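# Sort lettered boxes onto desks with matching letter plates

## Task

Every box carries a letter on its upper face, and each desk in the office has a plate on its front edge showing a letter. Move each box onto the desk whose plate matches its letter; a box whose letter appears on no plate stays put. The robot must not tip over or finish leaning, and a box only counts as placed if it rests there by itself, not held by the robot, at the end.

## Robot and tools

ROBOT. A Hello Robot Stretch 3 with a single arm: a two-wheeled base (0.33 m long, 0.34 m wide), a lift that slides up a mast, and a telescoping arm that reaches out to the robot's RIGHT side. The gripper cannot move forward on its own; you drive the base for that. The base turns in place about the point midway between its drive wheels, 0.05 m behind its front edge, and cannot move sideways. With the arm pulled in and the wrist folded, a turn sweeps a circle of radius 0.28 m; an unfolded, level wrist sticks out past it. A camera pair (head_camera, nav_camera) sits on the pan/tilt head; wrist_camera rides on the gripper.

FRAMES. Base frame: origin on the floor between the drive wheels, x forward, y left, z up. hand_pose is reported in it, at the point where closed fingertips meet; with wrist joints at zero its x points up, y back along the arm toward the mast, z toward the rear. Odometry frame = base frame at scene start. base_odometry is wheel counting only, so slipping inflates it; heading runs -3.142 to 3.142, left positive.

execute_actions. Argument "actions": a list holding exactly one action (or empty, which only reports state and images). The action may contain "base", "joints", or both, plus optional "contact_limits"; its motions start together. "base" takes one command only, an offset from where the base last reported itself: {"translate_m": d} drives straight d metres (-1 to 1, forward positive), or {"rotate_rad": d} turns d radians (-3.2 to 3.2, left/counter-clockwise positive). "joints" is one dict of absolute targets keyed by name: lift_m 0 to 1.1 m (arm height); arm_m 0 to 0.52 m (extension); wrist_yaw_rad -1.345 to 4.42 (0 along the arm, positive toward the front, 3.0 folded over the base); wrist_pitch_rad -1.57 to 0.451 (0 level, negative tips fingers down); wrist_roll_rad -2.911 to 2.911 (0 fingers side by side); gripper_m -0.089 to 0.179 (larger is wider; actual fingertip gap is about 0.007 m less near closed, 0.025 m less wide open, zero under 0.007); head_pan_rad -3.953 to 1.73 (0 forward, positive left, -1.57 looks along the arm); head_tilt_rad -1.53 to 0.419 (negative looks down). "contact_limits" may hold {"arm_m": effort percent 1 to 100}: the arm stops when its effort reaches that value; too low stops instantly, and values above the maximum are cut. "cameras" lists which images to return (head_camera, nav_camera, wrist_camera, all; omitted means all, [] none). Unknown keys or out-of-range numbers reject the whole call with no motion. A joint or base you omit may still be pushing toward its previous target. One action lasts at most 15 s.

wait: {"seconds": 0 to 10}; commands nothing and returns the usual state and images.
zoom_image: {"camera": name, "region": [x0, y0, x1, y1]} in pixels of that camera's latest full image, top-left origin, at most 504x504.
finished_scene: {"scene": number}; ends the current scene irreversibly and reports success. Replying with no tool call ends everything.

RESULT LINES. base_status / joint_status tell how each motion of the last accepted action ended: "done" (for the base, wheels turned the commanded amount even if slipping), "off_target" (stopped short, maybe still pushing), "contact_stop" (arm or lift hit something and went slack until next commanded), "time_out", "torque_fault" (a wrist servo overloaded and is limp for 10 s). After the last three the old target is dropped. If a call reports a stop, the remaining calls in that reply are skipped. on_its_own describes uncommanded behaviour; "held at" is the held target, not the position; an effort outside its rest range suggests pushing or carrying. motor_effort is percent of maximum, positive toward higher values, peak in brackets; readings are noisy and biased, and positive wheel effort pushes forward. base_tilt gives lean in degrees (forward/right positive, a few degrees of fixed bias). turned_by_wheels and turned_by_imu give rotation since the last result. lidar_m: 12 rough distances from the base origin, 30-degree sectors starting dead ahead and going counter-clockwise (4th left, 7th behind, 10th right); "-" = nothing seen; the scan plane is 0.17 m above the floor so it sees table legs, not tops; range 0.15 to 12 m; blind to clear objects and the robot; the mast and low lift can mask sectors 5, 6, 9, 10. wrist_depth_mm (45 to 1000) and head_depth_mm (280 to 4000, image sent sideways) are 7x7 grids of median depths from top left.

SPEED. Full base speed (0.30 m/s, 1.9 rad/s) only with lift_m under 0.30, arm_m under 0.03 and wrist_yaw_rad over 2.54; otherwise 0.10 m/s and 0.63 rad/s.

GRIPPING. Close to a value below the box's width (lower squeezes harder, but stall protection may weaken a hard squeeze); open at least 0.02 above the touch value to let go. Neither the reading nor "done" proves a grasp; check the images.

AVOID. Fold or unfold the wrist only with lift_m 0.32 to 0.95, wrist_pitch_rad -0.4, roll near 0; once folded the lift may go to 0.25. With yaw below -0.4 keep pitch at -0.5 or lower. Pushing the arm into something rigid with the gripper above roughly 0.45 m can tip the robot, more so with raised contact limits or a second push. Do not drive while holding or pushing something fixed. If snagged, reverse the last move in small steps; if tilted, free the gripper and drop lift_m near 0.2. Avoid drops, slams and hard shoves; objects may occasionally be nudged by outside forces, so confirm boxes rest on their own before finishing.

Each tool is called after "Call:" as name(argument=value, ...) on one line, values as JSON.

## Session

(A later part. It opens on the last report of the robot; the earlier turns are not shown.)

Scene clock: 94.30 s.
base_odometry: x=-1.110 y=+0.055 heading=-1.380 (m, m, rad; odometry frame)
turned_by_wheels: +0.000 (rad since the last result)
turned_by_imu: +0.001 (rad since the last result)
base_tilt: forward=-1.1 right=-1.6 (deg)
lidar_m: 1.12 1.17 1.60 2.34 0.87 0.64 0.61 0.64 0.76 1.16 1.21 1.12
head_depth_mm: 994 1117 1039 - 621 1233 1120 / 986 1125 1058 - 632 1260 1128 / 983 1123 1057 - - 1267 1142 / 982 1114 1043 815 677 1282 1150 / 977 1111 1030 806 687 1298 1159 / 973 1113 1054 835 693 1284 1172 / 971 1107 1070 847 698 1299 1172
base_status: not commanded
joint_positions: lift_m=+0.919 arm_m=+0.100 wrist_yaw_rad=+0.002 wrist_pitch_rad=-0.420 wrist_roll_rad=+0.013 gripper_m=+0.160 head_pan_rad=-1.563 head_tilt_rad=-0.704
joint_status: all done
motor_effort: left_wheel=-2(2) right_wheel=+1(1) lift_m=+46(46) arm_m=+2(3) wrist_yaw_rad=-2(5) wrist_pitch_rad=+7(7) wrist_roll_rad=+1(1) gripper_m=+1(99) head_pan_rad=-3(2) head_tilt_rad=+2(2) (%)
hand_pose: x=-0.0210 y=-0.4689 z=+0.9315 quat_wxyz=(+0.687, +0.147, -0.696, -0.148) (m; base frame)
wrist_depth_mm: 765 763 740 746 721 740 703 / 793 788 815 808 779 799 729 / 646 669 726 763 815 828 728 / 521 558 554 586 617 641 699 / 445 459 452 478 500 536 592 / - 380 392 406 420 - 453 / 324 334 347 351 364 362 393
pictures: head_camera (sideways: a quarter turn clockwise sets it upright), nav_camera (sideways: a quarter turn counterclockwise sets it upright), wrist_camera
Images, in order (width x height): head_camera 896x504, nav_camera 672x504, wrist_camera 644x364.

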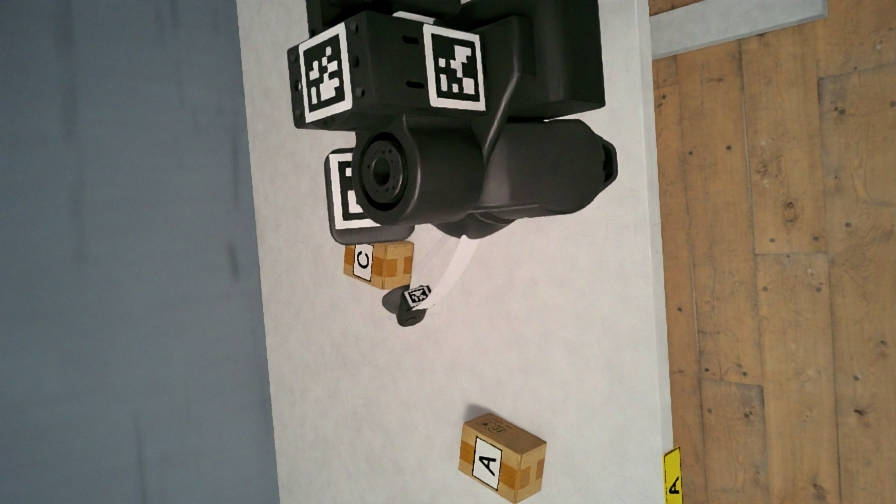

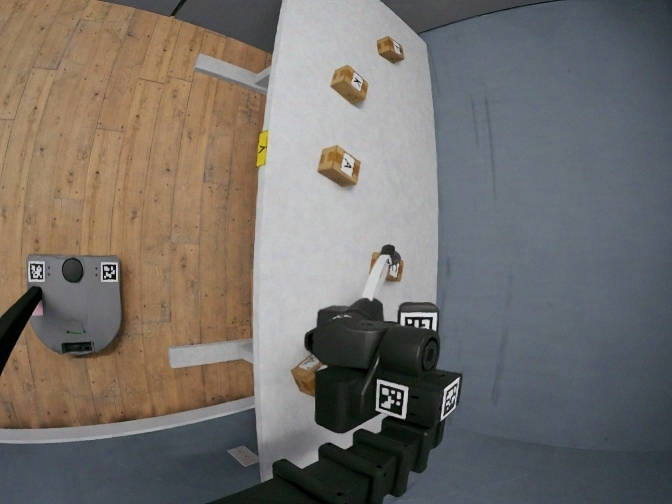

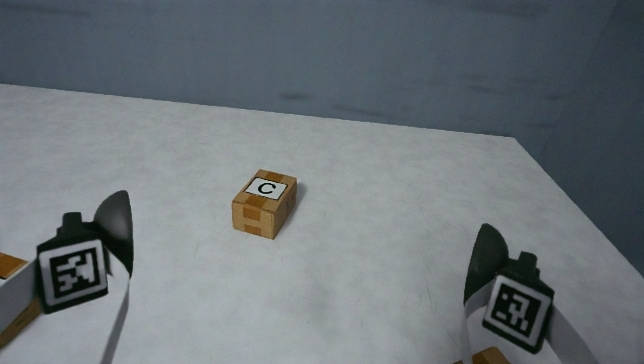

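Call:
execute_actions(actions=[{"base":{"translate_m":0.04},"joints":{"lift_m":0.80,"arm_m":0.27}}], cameras=["wrist_camera","head_camera"])

Scene clock: 98.80 s.
base_odometry: x=-1.103 y=+0.015 heading=-1.380 (m, m, rad; odometry frame)
turned_by_wheels: +0.000 (rad since the last result)
turned_by_imu: +0.001 (rad since the last result)
base_tilt: forward=-1.0 right=-1.5 (deg)
lidar_m: 1.08 1.12 1.55 2.48 0.93 0.68 0.66 0.68 0.78 1.16 1.21 1.10
head_depth_mm: 991 1118 976 - - 1240 1118 / 991 1126 1050 - 662 1260 1127 / 989 1122 1068 - 670 1272 1132 / 982 1118 1047 791 677 1287 1147 / 980 1111 1034 824 685 1295 1157 / 976 1106 1054 835 694 1284 1171 / 974 1105 1072 849 702 1295 1182
base_status: done
joint_positions: lift_m=+0.801 arm_m=+0.270 wrist_yaw_rad=+0.001 wrist_pitch_rad=-0.420 wrist_roll_rad=+0.013 gripper_m=+0.160 head_pan_rad=-1.563 head_tilt_rad=-0.704
joint_status: all done
motor_effort: left_wheel=-1(5) right_wheel=+1(4) lift_m=+13(46) arm_m=+2(2) wrist_yaw_rad=-2(3) wrist_pitch_rad=+7(7) wrist_roll_rad=+1(1) gripper_m=+0(1) head_pan_rad=-2(3) head_tilt_rad=+3(3) (%)
hand_pose: x=-0.0213 y=-0.6389 z=+0.8131 quat_wxyz=(+0.687, +0.147, -0.696, -0.148) (m; base frame)
wrist_depth_mm: 584 595 591 584 576 578 564 / 544 579 613 632 618 613 612 / 412 439 450 480 512 539 594 / 334 346 352 350 398 420 436 / 289 292 253 292 323 344 349 / - 246 255 263 274 - 288 / 211 216 222 229 234 233 249
pictures: head_camera (sideways: a quarter turn clockwise sets it upright), wrist_camera
Images, in order (width x height): head_camera 896x504, wrist_camera 644x364.

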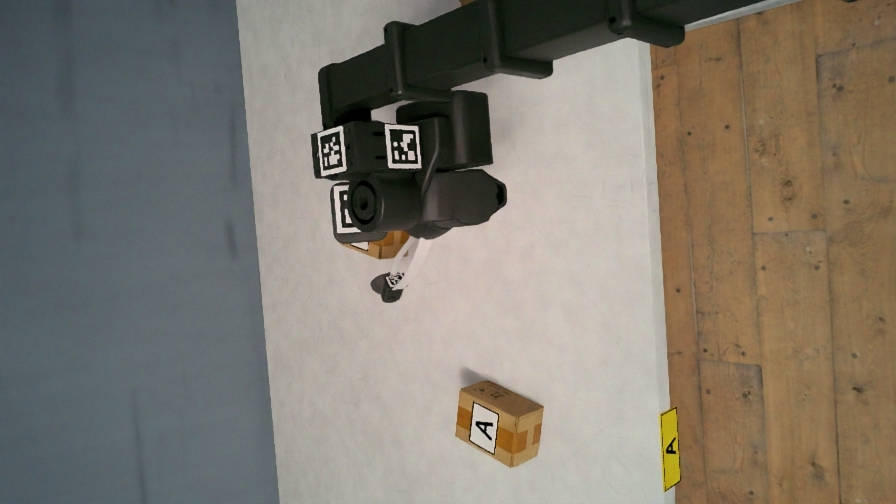

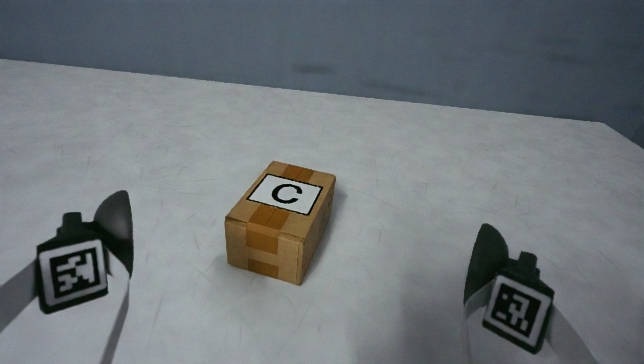

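Call:
execute_actions(actions=[{"base":{"translate_m":0.06},"joints":{"lift_m":0.745,"arm_m":0.34,"wrist_yaw_rad":-0.2}}], cameras=["wrist_camera"])

Scene clock: 104.20 s.
base_odometry: x=-1.091 y=-0.043 heading=-1.380 (m, m, rad; odometry frame)
turned_by_wheels: +0.000 (rad since the last result)
turned_by_imu: +0.001 (rad since the last result)
base_tilt: forward=-1.1 right=-1.6 (deg)
lidar_m: 1.02 1.06 1.47 2.60 1.01 0.74 0.72 0.74 0.81 1.16 1.08 1.05
head_depth_mm: 993 1115 970 801 - 1228 1116 / 991 1131 1020 753 650 1253 1130 / 987 1121 1053 743 670 1275 1138 / 984 1120 1023 801 678 1283 1145 / 985 1119 1036 826 684 1290 1159 / 979 1113 1052 836 693 1276 1169 / 976 1108 1076 846 701 1292 1179
base_status: done
joint_positions: lift_m=+0.746 arm_m=+0.340 wrist_yaw_rad=-0.198 wrist_pitch_rad=-0.420 wrist_roll_rad=+0.013 gripper_m=+0.160 head_pan_rad=-1.563 head_tilt_rad=-0.704
joint_status: all done
motor_effort: left_wheel=-2(3) right_wheel=+1(5) lift_m=+14(12) arm_m=+3(2) wrist_yaw_rad=-2(1) wrist_pitch_rad=+7(6) wrist_roll_rad=+1(1) gripper_m=+1(0) head_pan_rad=-3(3) head_tilt_rad=+2(3) (%)
hand_pose: x=-0.0657 y=-0.7045 z=+0.7581 quat_wxyz=(+0.669, +0.077, -0.707, -0.216) (m; base frame)
wrist_depth_mm: 469 493 508 529 560 580 614 / 407 427 463 493 543 609 641 / 310 322 338 358 386 401 440 / 250 261 252 196 295 312 321 / 214 216 160 162 240 254 254 / - 183 178 171 201 - 214 / 158 162 164 170 174 173 186
pictures: wrist_camera
Images, in order (width x height): wrist_camera 644x364.

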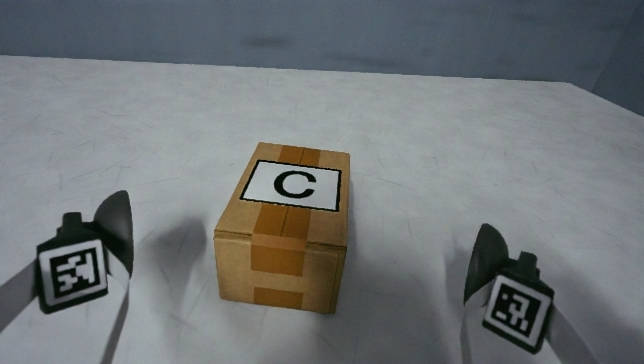

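Call:
execute_actions(actions=[{"base":{"translate_m":0.005},"joints":{"lift_m":0.728,"arm_m":0.375,"gripper_m":0.11}}], cameras=["wrist_camera"])

Call:
execute_actions(actions=[{"joints":{"gripper_m":0.03}}], cameras=["wrist_camera"])

Call:
execute_actions(actions=[{"joints":{"lift_m":0.82}}], cameras=["wrist_camera"])

Scene clock: 108.80 s.
base_odometry: x=-1.090 y=-0.048 heading=-1.380 (m, m, rad; odometry frame)
turned_by_wheels: +0.000 (rad since the last result)
turned_by_imu: +0.001 (rad since the last result)
base_tilt: forward=-1.2 right=-1.4 (deg)
lidar_m: 1.02 1.05 1.45 2.59 1.01 0.75 0.72 0.75 0.82 1.16 1.08 1.05
head_depth_mm: 991 1119 965 797 - - 1109 / 989 1124 1015 - 650 1262 1126 / 984 1121 1071 758 669 1269 1137 / 982 1121 1024 802 678 1284 1147 / 979 1115 1035 824 685 1294 1158 / 973 1106 1049 833 692 1283 1163 / 974 1105 1076 848 701 1295 1178
base_status: done
joint_positions: lift_m=+0.729 arm_m=+0.375 wrist_yaw_rad=-0.198 wrist_pitch_rad=-0.420 wrist_roll_rad=+0.013 gripper_m=+0.110 head_pan_rad=-1.563 head_tilt_rad=-0.704
joint_status: all done
motor_effort: left_wheel=-1(3) right_wheel=+1(5) lift_m=+14(13) arm_m=+2(3) wrist_yaw_rad=-2(3) wrist_pitch_rad=+7(6) wrist_roll_rad=+1(1) gripper_m=+0(100) head_pan_rad=-3(3) head_tilt_rad=+3(3) (%)
hand_pose: x=-0.0657 y=-0.7395 z=+0.7411 quat_wxyz=(+0.669, +0.077, -0.707, -0.216) (m; base frame)
wrist_depth_mm: 448 466 485 496 531 548 579 / 365 386 412 444 491 532 608 / 276 288 304 320 337 361 386 / 221 231 233 161 263 276 290 / 187 195 138 132 210 223 231 / 165 156 124 118 123 187 193 / 137 143 140 133 153 158 165
pictures: wrist_camera
Images, in order (width x height): wrist_camera 644x364.

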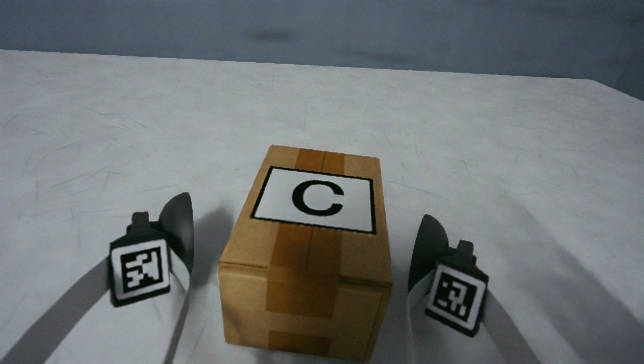

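Scene clock: 110.10 s.
base_odometry: x=-1.090 y=-0.048 heading=-1.380 (m, m, rad; odometry frame)
turned_by_wheels: +0.000 (rad since the last result)
turned_by_imu: +0.000 (rad since the last result)
base_tilt: forward=-1.1 right=-1.4 (deg)
lidar_m: 1.02 1.05 1.46 2.60 1.02 0.75 0.72 0.75 0.81 1.16 1.08 1.05
head_depth_mm: 991 1126 969 799 - - 1108 / 991 1123 1014 - 651 1257 1130 / 987 1122 1072 757 670 1270 1134 / 986 1121 1019 812 679 1283 1144 / 979 1116 1035 822 686 1297 1157 / 979 1114 1051 837 694 1277 1168 / 972 1110 1075 847 701 1297 1177
base_status: not commanded
joint_positions: lift_m=+0.729 arm_m=+0.375 wrist_yaw_rad=-0.199 wrist_pitch_rad=-0.420 wrist_roll_rad=+0.013 gripper_m=+0.031 head_pan_rad=-1.563 head_tilt_rad=-0.704
joint_status: all done
motor_effort: left_wheel=-2(2) right_wheel=+1(1) lift_m=+14(14) arm_m=+2(2) wrist_yaw_rad=-1(2) wrist_pitch_rad=+7(6) wrist_roll_rad=+1(1) gripper_m=-23(100) head_pan_rad=-3(3) head_tilt_rad=+2(3) (%)
hand_pose: x=-0.0658 y=-0.7395 z=+0.7411 quat_wxyz=(+0.669, +0.077, -0.707, -0.216) (m; base frame)
wrist_depth_mm: 444 459 488 498 531 553 568 / 362 376 411 446 482 525 607 / 275 288 305 320 341 357 385 / 222 231 238 161 252 274 290 / 188 192 128 131 216 221 231 / 160 163 139 124 - 186 191 / 143 143 146 142 154 162 164
pictures: wrist_camera
Images, in order (width x height): wrist_camera 644x364.

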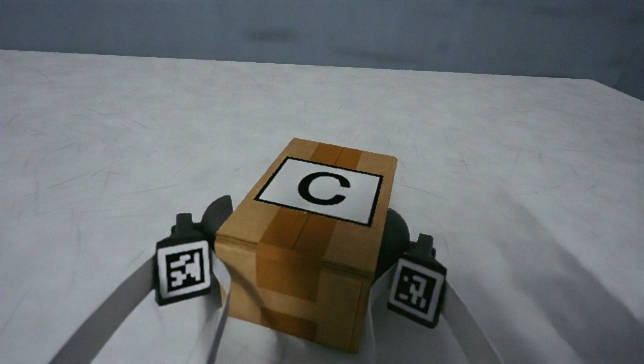

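Scene clock: 111.77 s.
base_odometry: x=-1.090 y=-0.048 heading=-1.380 (m, m, rad; odometry frame)
turned_by_wheels: +0.000 (rad since the last result)
turned_by_imu: +0.000 (rad since the last result)
base_tilt: forward=-1.0 right=-1.5 (deg)
lidar_m: 1.02 1.06 1.45 2.60 1.02 0.75 0.72 0.75 0.81 1.16 1.08 1.04
head_depth_mm: 993 1120 994 - 656 1255 1118 / 989 1116 - 788 663 1260 1127 / 986 1105 - 799 670 1273 1137 / 986 1119 1019 812 678 1285 1152 / 979 1118 1034 824 686 1300 1159 / 976 1111 1051 836 693 1286 1164 / 971 1106 1069 846 701 1292 1177
base_status: not commanded
joint_positions: lift_m=+0.819 arm_m=+0.375 wrist_yaw_rad=-0.199 wrist_pitch_rad=-0.422 wrist_roll_rad=+0.013 gripper_m=+0.031 head_pan_rad=-1.563 head_tilt_rad=-0.704
joint_status: all done
motor_effort: left_wheel=-1(2) right_wheel=+1(1) lift_m=+47(46) arm_m=+2(2) wrist_yaw_rad=-1(2) wrist_pitch_rad=+7(7) wrist_roll_rad=+1(1) gripper_m=-23(23) head_pan_rad=-4(3) head_tilt_rad=+2(2) (%)
hand_pose: x=-0.0657 y=-0.7392 z=+0.8309 quat_wxyz=(+0.669, +0.078, -0.707, -0.217) (m; base frame)
wrist_depth_mm: 445 465 476 503 525 544 576 / 473 501 527 547 574 606 625 / 451 464 491 524 551 585 648 / 362 376 384 160 410 448 467 / 302 317 129 130 350 362 372 / 262 263 138 123 - 300 310 / 233 231 236 141 253 264 272
pictures: wrist_camera
Images, in order (width x height): wrist_camera 644x364.

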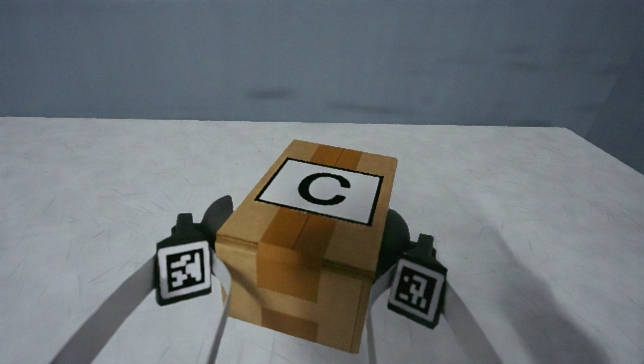

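Call:
execute_actions(actions=[{"joints":{"lift_m":0.85,"arm_m":0,"wrist_yaw_rad":2.7,"gripper_m":0.015}}], cameras=[])

Call:
execute_actions(actions=[{"base":{"rotate_rad":1.37},"joints":{"lift_m":0.28}}], cameras=["wrist_camera"])

Call:
execute_actions(actions=[{"base":{"translate_m":1.0}}], cameras=[])

Call:
execute_actions(actions=[{"base":{"translate_m":1.0}}], cameras=[])

Call:
execute_actions(actions=[{"base":{"rotate_rad":-1.27},"joints":{"head_pan_rad":-0.3}}], cameras=["nav_camera"])

Scene clock: 119.80 s.
base_odometry: x=-1.090 y=-0.048 heading=-1.380 (m, m, rad; odometry frame)
turned_by_wheels: +0.000 (rad since the last result)
turned_by_imu: +0.002 (rad since the last result)
base_tilt: forward=-1.0 right=-1.4 (deg)
lidar_m: 1.02 1.06 1.45 2.59 1.02 0.75 0.72 0.75 0.82 1.16 1.08 1.05
head_depth_mm: 996 1115 967 782 671 - 1094 / 987 1127 982 790 664 - 1106 / 988 1121 998 801 672 - - / 983 1119 1015 814 686 - 1146 / 980 1112 1035 824 684 1305 1158 / 975 1110 1053 839 693 1282 1169 / 973 1108 1071 847 701 1293 1173
base_status: not commanded
joint_positions: lift_m=+0.849 arm_m=+0.000 wrist_yaw_rad=+2.698 wrist_pitch_rad=-0.423 wrist_roll_rad=+0.013 gripper_m=+0.030 head_pan_rad=-1.563 head_tilt_rad=-0.704
joint_status: gripper_m off_target (ended at +0.030, target +0.015); the others done
on_its_own: gripper_m is held at +0.029, not at your +0.015, by its stall guard, which is not easing now
motor_effort: left_wheel=-2(3) right_wheel=+2(1) lift_m=+47(43) arm_m=-2(1) wrist_yaw_rad=+2(6) wrist_pitch_rad=+7(8) wrist_roll_rad=+1(1) gripper_m=-23(95) head_pan_rad=-3(3) head_tilt_rad=+2(3) (%)
hand_pose: x=+0.0748 y=+0.0569 z=+0.8609 quat_wxyz=(+0.297, +0.711, -0.009, +0.637) (m; base frame)
wrist_depth_mm: - - - - - - 836 / - - - - - - 847 / - - - - - - 863 / - - - 161 - - 850 / - - 129 131 - - 904 / - - 138 123 - - 944 / - 964 - 141 - - 929
pictures: none
No camera images: the call's "cameras" was empty. Leave "cameras" out to get every camera's image.

Scene clock: 125.80 s.
base_odometry: x=-1.090 y=-0.048 heading=-0.010 (m, m, rad; odometry frame)
turned_by_wheels: +1.370 (rad since the last result)
turned_by_imu: +1.386 (rad since the last result)
base_tilt: forward=-1.1 right=-1.5 (deg)
lidar_m: 2.58 1.29 0.80 0.72 0.72 0.81 1.16 1.17 1.05 1.02 1.02 1.24
head_depth_mm: 938 1075 965 1464 1438 1272 1120 / 921 1046 1150 1458 1472 1281 1126 / 901 1022 1184 1410 1514 1298 1141 / 893 1004 1156 1373 1519 1312 1149 / 856 971 1117 1308 1500 1316 1160 / 840 946 1087 1268 1489 1331 1163 / 822 923 1056 1231 1473 1347 1177
base_status: done
joint_positions: lift_m=+0.281 arm_m=+0.000 wrist_yaw_rad=+2.698 wrist_pitch_rad=-0.423 wrist_roll_rad=+0.013 gripper_m=+0.030 head_pan_rad=-1.563 head_tilt_rad=-0.704
joint_status: all done
on_its_own: gripper_m is held at +0.029, not at your +0.015, by its stall guard, which is not easing now
motor_effort: left_wheel=-1(6) right_wheel=+1(4) lift_m=+15(41) arm_m=-1(1) wrist_yaw_rad=+2(3) wrist_pitch_rad=+8(8) wrist_roll_rad=+1(1) gripper_m=-24(23) head_pan_rad=-3(2) head_tilt_rad=+3(2) (%)
hand_pose: x=+0.0748 y=+0.0569 z=+0.2923 quat_wxyz=(+0.297, +0.711, -0.009, +0.637) (m; base frame)
wrist_depth_mm: 584 649 752 893 - - - / 617 690 788 959 - - - / 637 748 840 899 - - - / 646 659 710 161 728 790 863 / 545 554 129 131 617 628 669 / - 492 134 124 - 540 553 / - - 412 141 447 473 483
pictures: wrist_camera
Images, in order (width x height): wrist_camera 644x364.

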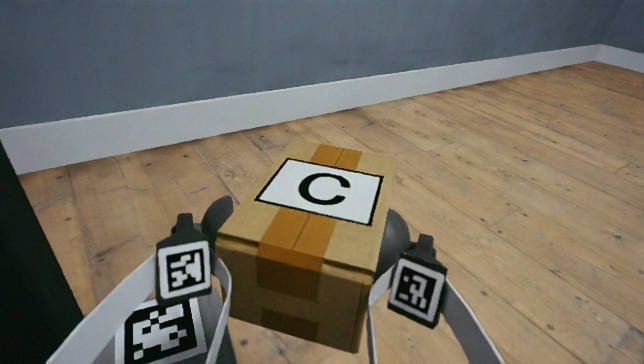

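Scene clock: 130.90 s.
base_odometry: x=-0.090 y=-0.059 heading=-0.010 (m, m, rad; odometry frame)
turned_by_wheels: +0.000 (rad since the last result)
turned_by_imu: +0.007 (rad since the last result)
base_tilt: forward=-1.1 right=-1.4 (deg)
lidar_m: 1.61 1.60 1.00 0.90 0.91 1.11 1.79 1.48 0.93 0.83 0.84 1.02
head_depth_mm: 763 871 1022 1235 1438 1267 1118 / 746 849 990 1185 1421 1284 1130 / 734 834 972 1161 1407 1300 1134 / 711 808 933 1107 1358 1308 1148 / 695 789 907 1069 1298 1324 1158 / 682 770 884 1034 1246 1335 1169 / 669 753 859 1002 1200 1350 1176
base_status: done
joint_positions: lift_m=+0.281 arm_m=+0.000 wrist_yaw_rad=+2.698 wrist_pitch_rad=-0.423 wrist_roll_rad=+0.013 gripper_m=+0.030 head_pan_rad=-1.563 head_tilt_rad=-0.704
joint_status: not commanded
on_its_own: gripper_m is held at +0.029, not at your +0.015, by its stall guard, which is not easing now
motor_effort: left_wheel=-2(7) right_wheel=+1(6) lift_m=+15(15) arm_m=-1(1) wrist_yaw_rad=+1(2) wrist_pitch_rad=+8(7) wrist_roll_rad=+1(1) gripper_m=-23(24) head_pan_rad=-3(3) head_tilt_rad=+3(2) (%)
hand_pose: x=+0.0747 y=+0.0570 z=+0.2923 quat_wxyz=(+0.297, +0.711, -0.009, +0.637) (m; base frame)
wrist_depth_mm: 705 801 912 - - - - / 777 852 - - - - - / 753 819 876 932 - - - / 625 657 689 160 725 794 830 / 539 552 128 131 611 644 679 / - 494 135 125 - 532 562 / - - 415 141 447 465 487
pictures: none
No camera images: the call's "cameras" was empty. Leave "cameras" out to get every camera's image.

Scene clock: 136.00 s.
base_odometry: x=+0.910 y=-0.069 heading=-0.011 (m, m, rad; odometry frame)
turned_by_wheels: +0.000 (rad since the last result)
turned_by_imu: +0.007 (rad since the last result)
base_tilt: forward=-1.1 right=-1.5 (deg)
lidar_m: 0.62 0.63 0.76 1.08 1.09 1.33 2.58 1.15 0.73 0.77 1.13 0.71
head_depth_mm: 607 683 791 950 1200 1273 1119 / 736 812 908 1028 1236 1283 1128 / 980 2620 2094 1711 1510 1297 1140 / 3138 2918 2288 1831 1518 1311 1147 / 3157 3058 2325 1852 1537 1322 1160 / 3102 3053 2366 1872 1560 1337 1169 / 2972 2795 2390 1908 1580 1348 1176
base_status: done
joint_positions: lift_m=+0.281 arm_m=+0.000 wrist_yaw_rad=+2.699 wrist_pitch_rad=-0.423 wrist_roll_rad=+0.013 gripper_m=+0.030 head_pan_rad=-1.563 head_tilt_rad=-0.704
joint_status: not commanded
on_its_own: gripper_m is held at +0.029, not at your +0.015, by its stall guard, which is not easing now
motor_effort: left_wheel=-2(7) right_wheel=+1(5) lift_m=+15(15) arm_m=-2(1) wrist_yaw_rad=+2(2) wrist_pitch_rad=+8(7) wrist_roll_rad=+1(1) gripper_m=-24(23) head_pan_rad=-3(3) head_tilt_rad=+2(2) (%)
hand_pose: x=+0.0747 y=+0.0570 z=+0.2923 quat_wxyz=(+0.297, +0.711, -0.009, +0.637) (m; base frame)
wrist_depth_mm: 847 924 - 947 706 560 467 / 918 - - - 729 572 477 / 782 811 893 917 759 601 503 / 658 664 688 161 712 621 518 / 545 557 129 131 621 619 531 / - 492 134 124 - 531 537 / - - 423 141 451 464 470
pictures: none
No camera images: the call's "cameras" was empty. Leave "cameras" out to get every camera's image.

Scene clock: 138.13 s.
base_odometry: x=+0.910 y=-0.069 heading=-1.280 (m, m, rad; odometry frame)
turned_by_wheels: -1.270 (rad since the last result)
turned_by_imu: -1.278 (rad since the last result)
base_tilt: forward=-1.2 right=-1.5 (deg)
lidar_m: 1.70 0.82 0.62 0.62 0.68 1.05 1.08 1.17 1.77 1.75 0.83 0.73
head_depth_mm: 596 675 791 955 1201 1270 1119 / 697 771 863 996 1211 1285 1130 / 916 1050 1227 1468 1476 1300 1136 / 3136 3018 2296 1823 1528 1307 1146 / 3115 3070 2332 1849 1540 1324 1158 / 3034 3095 2355 1877 1564 1340 1164 / 2985 2796 2402 1917 1577 1350 1176
base_status: done
joint_positions: lift_m=+0.281 arm_m=+0.000 wrist_yaw_rad=+2.699 wrist_pitch_rad=-0.423 wrist_roll_rad=+0.013 gripper_m=+0.030 head_pan_rad=-0.307 head_tilt_rad=-0.704
joint_status: all done
on_its_own: gripper_m is held at +0.029, not at your +0.015, by its stall guard, which is not easing now
motor_effort: left_wheel=+2(9) right_wheel=-3(6) lift_m=+15(15) arm_m=-1(1) wrist_yaw_rad=+2(1) wrist_pitch_rad=+8(8) wrist_roll_rad=+1(1) gripper_m=-24(23) head_pan_rad=+3(35) head_tilt_rad=+3(2) (%)
hand_pose: x=+0.0747 y=+0.0570 z=+0.2923 quat_wxyz=(+0.297, +0.711, -0.009, +0.637) (m; base frame)
wrist_depth_mm: 527 568 599 662 715 793 873 / 558 596 631 691 754 874 968 / 606 640 710 786 839 923 - / 627 668 680 161 717 783 836 / 551 549 129 130 624 633 657 / - 483 135 124 - 549 562 / - - 417 141 446 464 479
pictures: nav_camera (sideways: a quarter turn counterclockwise sets it upright)
Images, in order (width x height): nav_camera 672x504.

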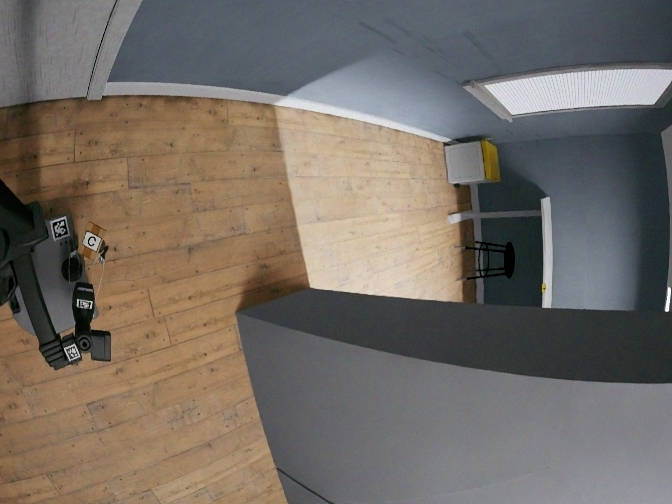

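Call:
execute_actions(actions=[{"base":{"translate_m":1.0}}], cameras=[])

Call:
execute_actions(actions=[{"base":{"translate_m":0.6}}], cameras=[])

Call:
execute_actions(actions=[{"base":{"rotate_rad":-1.5},"joints":{"head_pan_rad":0}}], cameras=[])

Call:
execute_actions(actions=[{"base":{"translate_m":1.0}}], cameras=[])

Call:
execute_actions(actions=[{"base":{"translate_m":1.0}}], cameras=["nav_camera"])

Call:
execute_actions(actions=[{"base":{"rotate_rad":1.36},"joints":{"lift_m":0.85,"head_pan_rad":-1.57}}], cameras=["nav_camera","head_camera"])

Scene clock: 149.60 s.
base_odometry: x=+1.196 y=-1.027 heading=-1.280 (m, m, rad; odometry frame)
turned_by_wheels: +0.000 (rad since the last result)
turned_by_imu: +0.008 (rad since the last result)
base_tilt: forward=-1.1 right=-1.4 (deg)
lidar_m: 1.34 0.65 0.52 0.51 0.56 0.84 2.08 2.25 0.46 0.45 3.29 2.24
head_depth_mm: 2518 2741 2190 1756 1481 1267 1126 / 2452 2698 2227 1774 1490 1285 1127 / 2367 2501 2234 1808 1505 1299 1137 / 2371 2645 2287 1833 1530 1313 1148 / 2255 2561 2335 1849 1545 1329 1154 / 2261 2449 2177 1888 1566 1334 1163 / 2224 2128 2126 1897 1584 1347 1178
base_status: done
joint_positions: lift_m=+0.281 arm_m=+0.000 wrist_yaw_rad=+2.699 wrist_pitch_rad=-0.423 wrist_roll_rad=+0.013 gripper_m=+0.030 head_pan_rad=-0.307 head_tilt_rad=-0.704
joint_status: not commanded
on_its_own: gripper_m is held at +0.029, not at your +0.015, by its stall guard, which is not easing now
motor_effort: left_wheel=+2(9) right_wheel=-1(5) lift_m=+15(15) arm_m=-1(1) wrist_yaw_rad=+2(2) wrist_pitch_rad=+8(8) wrist_roll_rad=+1(1) gripper_m=-24(23) head_pan_rad=+3(3) head_tilt_rad=+2(2) (%)
hand_pose: x=+0.0747 y=+0.0570 z=+0.2923 quat_wxyz=(+0.297, +0.711, -0.009, +0.637) (m; base frame)
wrist_depth_mm: 448 470 505 537 588 639 686 / 471 502 542 603 644 703 781 / 506 551 600 628 706 778 849 / 547 582 624 160 727 795 829 / 550 568 129 131 606 641 658 / - 485 135 124 - 547 547 / - - 417 141 448 473 476
pictures: none
No camera images: the call's "cameras" was empty. Leave "cameras" out to get every camera's image.

Scene clock: 153.17 s.
base_odometry: x=+1.368 y=-1.602 heading=-1.280 (m, m, rad; odometry frame)
turned_by_wheels: +0.000 (rad since the last result)
turned_by_imu: +0.005 (rad since the last result)
base_tilt: forward=-1.1 right=-1.6 (deg)
lidar_m: 1.12 0.54 0.44 0.43 0.47 0.72 2.67 0.72 1.49 2.91 2.28 1.67
head_depth_mm: 1966 2125 2110 1762 1478 1273 1115 / 1437 2039 2137 1789 1492 1284 1128 / 1383 2125 2237 1799 1513 1304 1141 / 1414 2040 2152 1827 1528 1313 1147 / 1786 2037 2207 1809 1545 1323 1156 / 1755 1972 1614 1744 1552 1342 1168 / 1722 1947 1587 1720 1513 1308 1158
base_status: done
joint_positions: lift_m=+0.281 arm_m=+0.000 wrist_yaw_rad=+2.699 wrist_pitch_rad=-0.423 wrist_roll_rad=+0.013 gripper_m=+0.030 head_pan_rad=-0.307 head_tilt_rad=-0.704
joint_status: not commanded
on_its_own: gripper_m is held at +0.029, not at your +0.015, by its stall guard, which is not easing now
motor_effort: left_wheel=+1(7) right_wheel=-1(3) lift_m=+14(15) arm_m=-1(2) wrist_yaw_rad=+1(2) wrist_pitch_rad=+8(8) wrist_roll_rad=+1(1) gripper_m=-24(24) head_pan_rad=+3(3) head_tilt_rad=+2(3) (%)
hand_pose: x=+0.0747 y=+0.0570 z=+0.2923 quat_wxyz=(+0.297, +0.711, -0.009, +0.637) (m; base frame)
wrist_depth_mm: 380 405 426 459 504 553 602 / 411 439 467 515 549 593 671 / 437 467 508 536 605 675 751 / 473 513 535 160 647 724 799 / 500 532 129 131 632 643 685 / - 487 135 123 - 544 556 / - - 420 142 457 470 478
pictures: none
No camera images: the call's "cameras" was empty. Leave "cameras" out to get every camera's image.

Scene clock: 155.43 s.
base_odometry: x=+1.368 y=-1.602 heading=-2.780 (m, m, rad; odometry frame)
turned_by_wheels: -1.500 (rad since the last result)
turned_by_imu: -1.508 (rad since the last result)
base_tilt: forward=-1.2 right=-1.5 (deg)
lidar_m: 2.92 2.28 1.67 0.97 0.52 0.43 0.43 0.49 0.80 2.67 0.72 1.49
head_depth_mm: 2786 2809 2174 1757 1485 1273 1117 / 2563 2816 2207 1787 1488 1284 1131 / 2848 2999 2264 1805 1520 1295 1136 / 2938 3054 2281 1836 1529 1309 1145 / 2922 3102 2331 1852 1543 1327 1160 / 2861 3024 2373 1882 1566 1340 1167 / 3030 3286 2414 1906 1583 1350 1181
base_status: done
joint_positions: lift_m=+0.281 arm_m=+0.000 wrist_yaw_rad=+2.699 wrist_pitch_rad=-0.423 wrist_roll_rad=+0.013 gripper_m=+0.030 head_pan_rad=-0.007 head_tilt_rad=-0.704
joint_status: all done
on_its_own: gripper_m is held at +0.029, not at your +0.015, by its stall guard, which is not easing now
motor_effort: left_wheel=+2(11) right_wheel=-2(8) lift_m=+14(15) arm_m=-1(1) wrist_yaw_rad=+1(2) wrist_pitch_rad=+8(8) wrist_roll_rad=+1(1) gripper_m=-24(24) head_pan_rad=+4(23) head_tilt_rad=+2(2) (%)
hand_pose: x=+0.0747 y=+0.0570 z=+0.2923 quat_wxyz=(+0.297, +0.711, -0.009, +0.637) (m; base frame)
wrist_depth_mm: 931 - - - - - - / 896 - - - - - - / 767 839 882 918 - - - / 658 678 704 161 734 777 836 / 534 554 129 131 611 638 662 / - 486 135 124 - 540 549 / - - 420 141 453 463 481
pictures: none
No camera images: the call's "cameras" was empty. Leave "cameras" out to get every camera's image.

Scene clock: 160.53 s.
base_odometry: x=+0.433 y=-1.956 heading=-2.780 (m, m, rad; odometry frame)
turned_by_wheels: +0.000 (rad since the last result)
turned_by_imu: +0.008 (rad since the last result)
base_tilt: forward=-1.0 right=-1.6 (deg)
lidar_m: 2.11 2.26 1.56 1.30 1.68 1.42 1.41 0.81 0.80 0.94 0.81 1.53
head_depth_mm: 1864 2208 2103 1766 1474 1277 1120 / 1882 2265 2220 1772 1494 1279 1125 / 1925 2310 2253 1810 1509 1296 1140 / 1943 2329 2287 1832 1531 1313 1145 / 1983 2381 2323 1856 1540 1318 1156 / 2037 2195 2283 1892 1560 1341 1168 / 2119 2469 2402 1907 1585 1347 1179
base_status: done
joint_positions: lift_m=+0.281 arm_m=+0.000 wrist_yaw_rad=+2.699 wrist_pitch_rad=-0.423 wrist_roll_rad=+0.013 gripper_m=+0.030 head_pan_rad=-0.007 head_tilt_rad=-0.704
joint_status: not commanded
on_its_own: gripper_m is held at +0.029, not at your +0.015, by its stall guard, which is not easing now
motor_effort: left_wheel=+1(10) right_wheel=-2(3) lift_m=+14(15) arm_m=-2(1) wrist_yaw_rad=+1(1) wrist_pitch_rad=+8(8) wrist_roll_rad=+1(0) gripper_m=-24(23) head_pan_rad=+4(3) head_tilt_rad=+2(2) (%)
hand_pose: x=+0.0747 y=+0.0570 z=+0.2923 quat_wxyz=(+0.297, +0.711, -0.009, +0.637) (m; base frame)
wrist_depth_mm: - - - - - - - / - - - - - - - / 792 838 907 922 - - - / 639 660 685 160 718 812 852 / 546 554 129 131 627 652 657 / - 494 135 124 - 531 558 / - - 420 142 451 473 482
pictures: none
No camera images: the call's "cameras" was empty. Leave "cameras" out to get every camera's image.

Scene clock: 165.63 s.
base_odometry: x=-0.503 y=-2.310 heading=-2.780 (m, m, rad; odometry frame)
turned_by_wheels: +0.000 (rad since the last result)
turned_by_imu: +0.008 (rad since the last result)
base_tilt: forward=-1.1 right=-1.6 (deg)
lidar_m: 1.38 1.14 1.68 1.28 1.67 2.21 2.39 1.61 1.01 0.98 1.02 1.10
head_depth_mm: 1136 1221 970 822 1478 1273 1120 / 1154 1253 983 838 1494 1290 1129 / 1172 1268 1001 851 1517 1304 1141 / 1192 1298 1017 864 1529 1315 1143 / 1214 1321 1037 899 1553 1326 1157 / 1234 1345 1054 918 1534 1336 1165 / 1255 1375 1073 930 1585 1352 1182
base_status: done
joint_positions: lift_m=+0.281 arm_m=+0.000 wrist_yaw_rad=+2.699 wrist_pitch_rad=-0.423 wrist_roll_rad=+0.013 gripper_m=+0.030 head_pan_rad=-0.007 head_tilt_rad=-0.703
joint_status: not commanded
on_its_own: gripper_m is held at +0.029, not at your +0.015, by its stall guard, which is not easing now
motor_effort: left_wheel=+1(7) right_wheel=+0(3) lift_m=+15(14) arm_m=-1(1) wrist_yaw_rad=+1(2) wrist_pitch_rad=+8(7) wrist_roll_rad=+1(1) gripper_m=-24(23) head_pan_rad=+3(3) head_tilt_rad=+2(2) (%)
hand_pose: x=+0.0747 y=+0.0570 z=+0.2923 quat_wxyz=(+0.297, +0.711, -0.009, +0.637) (m; base frame)
wrist_depth_mm: - - - - - - - / - - - - - - - / 785 832 838 930 - - 989 / 649 670 667 161 711 809 832 / 540 559 128 131 628 646 659 / - 486 135 124 - 544 556 / - - 410 142 452 467 479
pictures: nav_camera (sideways: a quarter turn counterclockwise sets it upright)
Images, in order (width x height): nav_camera 672x504.

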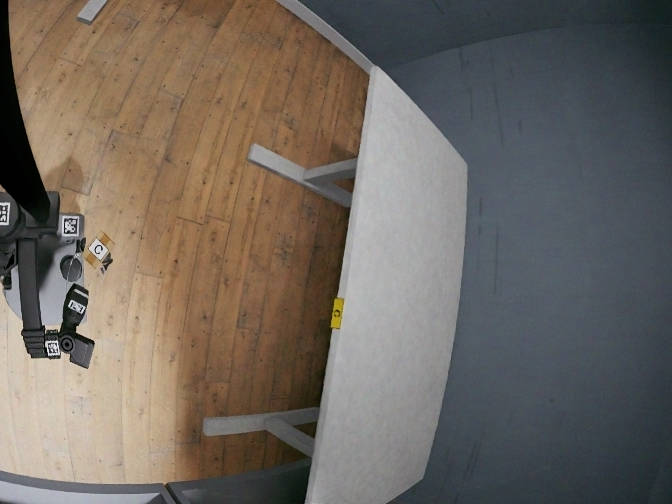

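Scene clock: 171.63 s.
base_odometry: x=-0.503 y=-2.310 heading=-1.420 (m, m, rad; odometry frame)
turned_by_wheels: +1.360 (rad since the last result)
turned_by_imu: +1.375 (rad since the last result)
base_tilt: forward=-1.1 right=-1.6 (deg)
lidar_m: 1.29 1.29 1.68 2.39 1.75 1.01 1.35 0.98 1.10 1.38 1.15 1.74
head_depth_mm: 1188 1272 966 852 1516 - 1099 / 1184 1272 984 862 1487 - 1105 / 1177 1269 1004 851 1508 - - / 1183 1289 1015 864 1545 - 1143 / 1178 1285 1039 873 1551 1346 1159 / 1175 1293 1054 863 1556 1338 1170 / 1167 1300 1076 876 1538 1350 1180
base_status: done
joint_positions: lift_m=+0.849 arm_m=+0.000 wrist_yaw_rad=+2.699 wrist_pitch_rad=-0.423 wrist_roll_rad=+0.013 gripper_m=+0.030 head_pan_rad=-1.563 head_tilt_rad=-0.703
joint_status: all done
on_its_own: gripper_m is held at +0.029, not at your +0.015, by its stall guard, which is not easing now
motor_effort: left_wheel=-2(8) right_wheel=+1(6) lift_m=+46(51) arm_m=-1(1) wrist_yaw_rad=+2(1) wrist_pitch_rad=+8(8) wrist_roll_rad=+1(1) gripper_m=-24(23) head_pan_rad=-3(34) head_tilt_rad=+2(2) (%)
hand_pose: x=+0.0746 y=+0.0569 z=+0.8607 quat_wxyz=(+0.297, +0.711, -0.009, +0.637) (m; base frame)
wrist_depth_mm: - - - - - - - / - - - - - - - / - - - - - - - / - - - 161 - - - / - - 129 131 - - - / - - 138 124 - - - / - 961 - 141 - - -
pictures: head_camera (sideways: a quarter turn clockwise sets it upright), nav_camera (sideways: a quarter turn counterclockwise sets it upright)
Images, in order (width x height): head_camera 896x504, nav_camera 672x504.

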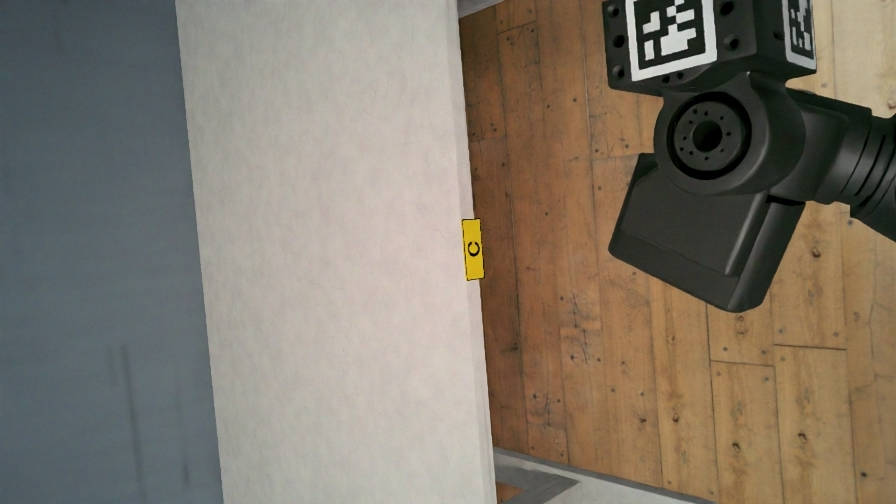

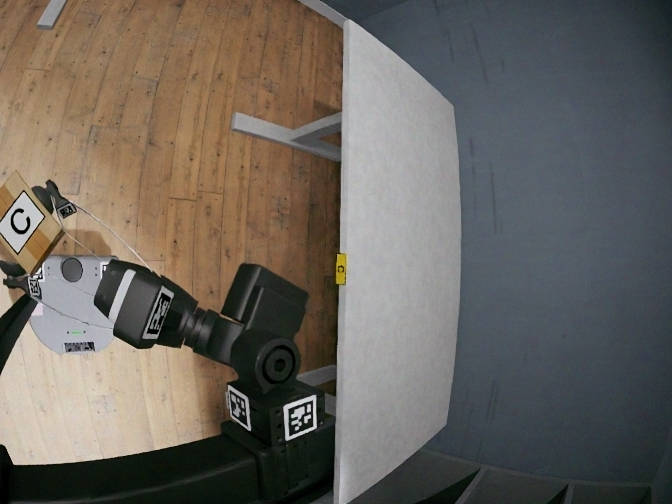

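Same height as desk A; edge ~0.6 m.

Call:
execute_actions(actions=[{"joints":{"wrist_yaw_rad":0,"arm_m":0.46,"lift_m":0.77}}], cameras=[])

Call:
execute_actions(actions=[{"joints":{"lift_m":0.732}}], cameras=["wrist_camera","head_camera"])

Call:
execute_actions(actions=[{"joints":{"gripper_m":0.12}}], cameras=["wrist_camera"])

Call:
execute_actions(actions=[{"joints":{"arm_m":0.0,"lift_m":0.76}}], cameras=["head_camera"])

Scene clock: 179.53 s.
base_odometry: x=-0.503 y=-2.310 heading=-1.420 (m, m, rad; odometry frame)
turned_by_wheels: +0.000 (rad since the last result)
turned_by_imu: +0.002 (rad since the last result)
base_tilt: forward=-1.1 right=-1.5 (deg)
lidar_m: 1.29 1.28 1.68 2.39 1.75 1.01 1.36 0.98 1.11 1.38 1.14 1.74
head_depth_mm: 1190 1267 968 849 - 1245 1120 / 1183 1276 1029 869 1497 1281 1126 / 1179 1282 - 848 1510 1293 1136 / 1176 1289 985 864 1533 1308 1147 / 1172 1285 1035 873 1540 1328 1157 / 1168 1298 1050 861 1559 1335 1167 / 1167 1298 1071 873 1529 1351 1177
base_status: not commanded
joint_positions: lift_m=+0.771 arm_m=+0.460 wrist_yaw_rad=+0.001 wrist_pitch_rad=-0.423 wrist_roll_rad=+0.013 gripper_m=+0.030 head_pan_rad=-1.563 head_tilt_rad=-0.703
joint_status: all done
on_its_own: gripper_m is held at +0.029, not at your +0.015, by its stall guard, which is not easing now
motor_effort: left_wheel=-1(2) right_wheel=+1(2) lift_m=+15(51) arm_m=+2(2) wrist_yaw_rad=-1(4) wrist_pitch_rad=+8(8) wrist_roll_rad=+1(1) gripper_m=-24(24) head_pan_rad=-3(3) head_tilt_rad=+2(3) (%)
hand_pose: x=-0.0213 y=-0.8285 z=+0.7822 quat_wxyz=(+0.687, +0.148, -0.695, -0.150) (m; base frame)
wrist_depth_mm: 615 616 612 606 606 606 599 / 464 498 509 565 601 633 653 / 348 372 389 423 433 466 495 / 285 294 303 160 324 353 372 / 240 247 129 131 274 283 296 / 207 209 137 124 - 239 247 / 185 183 187 141 200 209 211
pictures: none
No camera images: the call's "cameras" was empty. Leave "cameras" out to get every camera's image.

Scene clock: 180.70 s.
base_odometry: x=-0.503 y=-2.310 heading=-1.420 (m, m, rad; odometry frame)
turned_by_wheels: +0.000 (rad since the last result)
turned_by_imu: +0.000 (rad since the last result)
base_tilt: forward=-1.1 right=-1.5 (deg)
lidar_m: 1.29 1.28 1.67 2.39 1.76 1.01 1.35 0.98 1.10 1.38 1.14 1.74
head_depth_mm: 1182 1272 970 846 - 1252 1119 / 1184 1273 1019 821 1494 1285 1126 / 1180 1271 - 829 1506 1294 1136 / 1173 1293 1057 862 1527 1309 1149 / 1171 1284 1035 873 1543 1319 1154 / 1169 1299 1054 860 1556 1331 1167 / 1168 1301 1072 875 1533 1347 1179
base_status: not commanded
joint_positions: lift_m=+0.733 arm_m=+0.460 wrist_yaw_rad=+0.001 wrist_pitch_rad=-0.423 wrist_roll_rad=+0.013 gripper_m=+0.030 head_pan_rad=-1.563 head_tilt_rad=-0.703
joint_status: all done
on_its_own: gripper_m is held at +0.029, not at your +0.015, by its stall guard, which is not easing now
motor_effort: left_wheel=-2(2) right_wheel=+1(1) lift_m=+14(13) arm_m=+2(2) wrist_yaw_rad=-1(1) wrist_pitch_rad=+8(8) wrist_roll_rad=+1(1) gripper_m=-24(24) head_pan_rad=-2(3) head_tilt_rad=+2(3) (%)
hand_pose: x=-0.0213 y=-0.8285 z=+0.7442 quat_wxyz=(+0.687, +0.148, -0.695, -0.150) (m; base frame)
wrist_depth_mm: 526 580 598 602 608 615 597 / 362 390 414 443 485 527 598 / 276 290 307 325 345 368 386 / 224 234 241 161 258 279 296 / 189 194 129 132 217 226 235 / 163 166 138 124 - 188 195 / 147 145 148 141 158 164 167
pictures: head_camera (sideways: a quarter turn clockwise sets it upright), wrist_camera
Images, in order (width x height): head_camera 896x504, wrist_camera 644x364.

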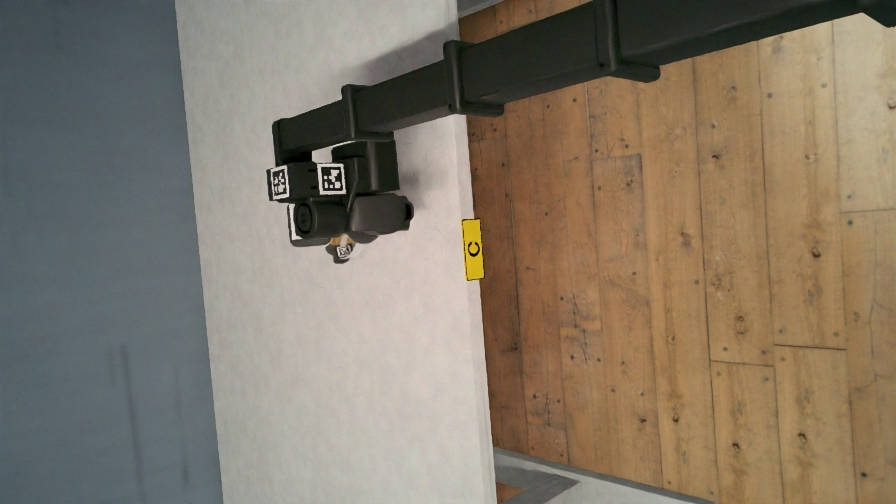

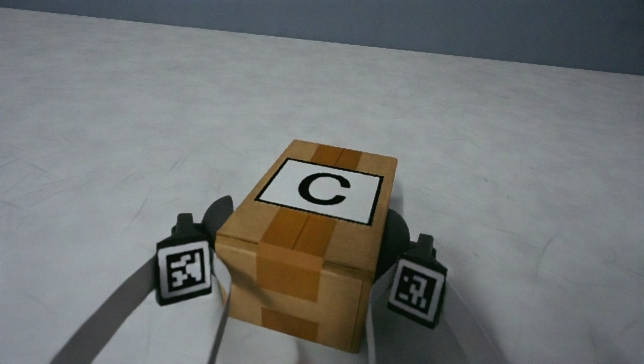

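Scene clock: 182.10 s.
base_odometry: x=-0.503 y=-2.310 heading=-1.420 (m, m, rad; odometry frame)
turned_by_wheels: +0.000 (rad since the last result)
turned_by_imu: +0.000 (rad since the last result)
base_tilt: forward=-1.0 right=-1.5 (deg)
lidar_m: 1.29 1.28 1.67 2.40 1.76 1.01 1.35 0.98 1.10 1.38 1.14 1.74
head_depth_mm: 1190 1274 967 848 - 1252 1120 / 1183 1267 1021 820 1498 1284 1128 / 1187 1269 - 830 1507 1298 1138 / 1179 1289 1058 862 1521 1306 1153 / 1171 1283 1034 870 1550 1323 1160 / 1171 1295 1055 864 1577 1330 1167 / 1170 1306 1072 874 1540 1352 1182
base_status: not commanded
joint_positions: lift_m=+0.733 arm_m=+0.460 wrist_yaw_rad=+0.001 wrist_pitch_rad=-0.421 wrist_roll_rad=+0.013 gripper_m=+0.120 head_pan_rad=-1.563 head_tilt_rad=-0.703
joint_status: all done
motor_effort: left_wheel=-2(2) right_wheel=+1(1) lift_m=+14(14) arm_m=+2(2) wrist_yaw_rad=-1(1) wrist_pitch_rad=+7(8) wrist_roll_rad=+1(1) gripper_m=+1(100) head_pan_rad=-3(3) head_tilt_rad=+2(2) (%)
hand_pose: x=-0.0213 y=-0.8287 z=+0.7446 quat_wxyz=(+0.687, +0.147, -0.696, -0.149) (m; base frame)
wrist_depth_mm: 529 575 589 607 613 601 591 / 367 389 427 458 497 533 606 / 284 296 310 325 345 369 395 / 226 237 241 166 258 278 296 / 190 - 140 138 217 227 236 / - 160 142 125 182 194 196 / 141 147 149 144 158 161 169
pictures: wrist_camera
Images, in order (width x height): wrist_camera 644x364.

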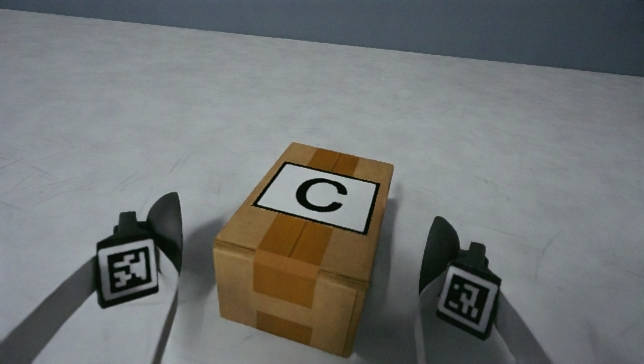

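Scene clock: 186.67 s.
base_odometry: x=-0.503 y=-2.310 heading=-1.420 (m, m, rad; odometry frame)
turned_by_wheels: +0.000 (rad since the last result)
turned_by_imu: +0.001 (rad since the last result)
base_tilt: forward=-1.1 right=-1.5 (deg)
lidar_m: 1.29 1.28 1.68 2.39 1.76 1.01 1.36 0.98 1.10 1.38 1.14 1.74
head_depth_mm: 1187 1276 968 853 1477 1313 - / 1181 1272 986 864 1525 1318 - / 1181 1268 996 851 1519 - 1127 / 1173 1288 1014 862 1560 1312 1145 / 1173 1293 1037 876 1545 1328 1153 / 1173 1294 1054 865 1558 1337 1168 / 1170 1300 1074 876 1530 1348 1178
base_status: not commanded
joint_positions: lift_m=+0.759 arm_m=+0.000 wrist_yaw_rad=+0.001 wrist_pitch_rad=-0.420 wrist_roll_rad=+0.013 gripper_m=+0.120 head_pan_rad=-1.563 head_tilt_rad=-0.703
joint_status: all done
motor_effort: left_wheel=-2(2) right_wheel=+1(1) lift_m=+45(51) arm_m=-1(2) wrist_yaw_rad=-1(1) wrist_pitch_rad=+8(8) wrist_roll_rad=+1(1) gripper_m=+0(1) head_pan_rad=-2(3) head_tilt_rad=+2(2) (%)
hand_pose: x=-0.0213 y=-0.3693 z=+0.7714 quat_wxyz=(+0.687, +0.147, -0.696, -0.149) (m; base frame)
wrist_depth_mm: 653 717 777 880 - - - / 441 467 502 524 596 641 711 / 786 394 394 399 413 445 480 / 944 - - - - 893 - / - - - - - - - / - 940 - - - - - / 865 902 951 966 - 979 -
pictures: head_camera (sideways: a quarter turn clockwise sets it upright)
Images, in order (width x height): head_camera 896x504.

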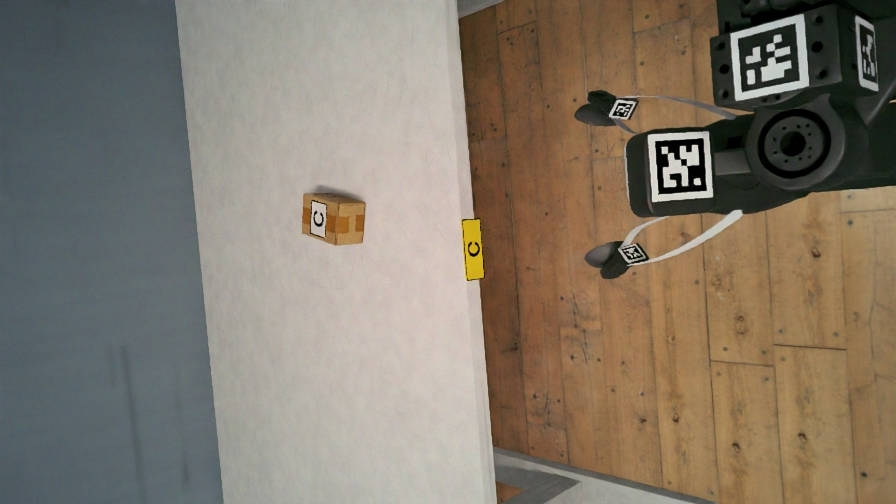

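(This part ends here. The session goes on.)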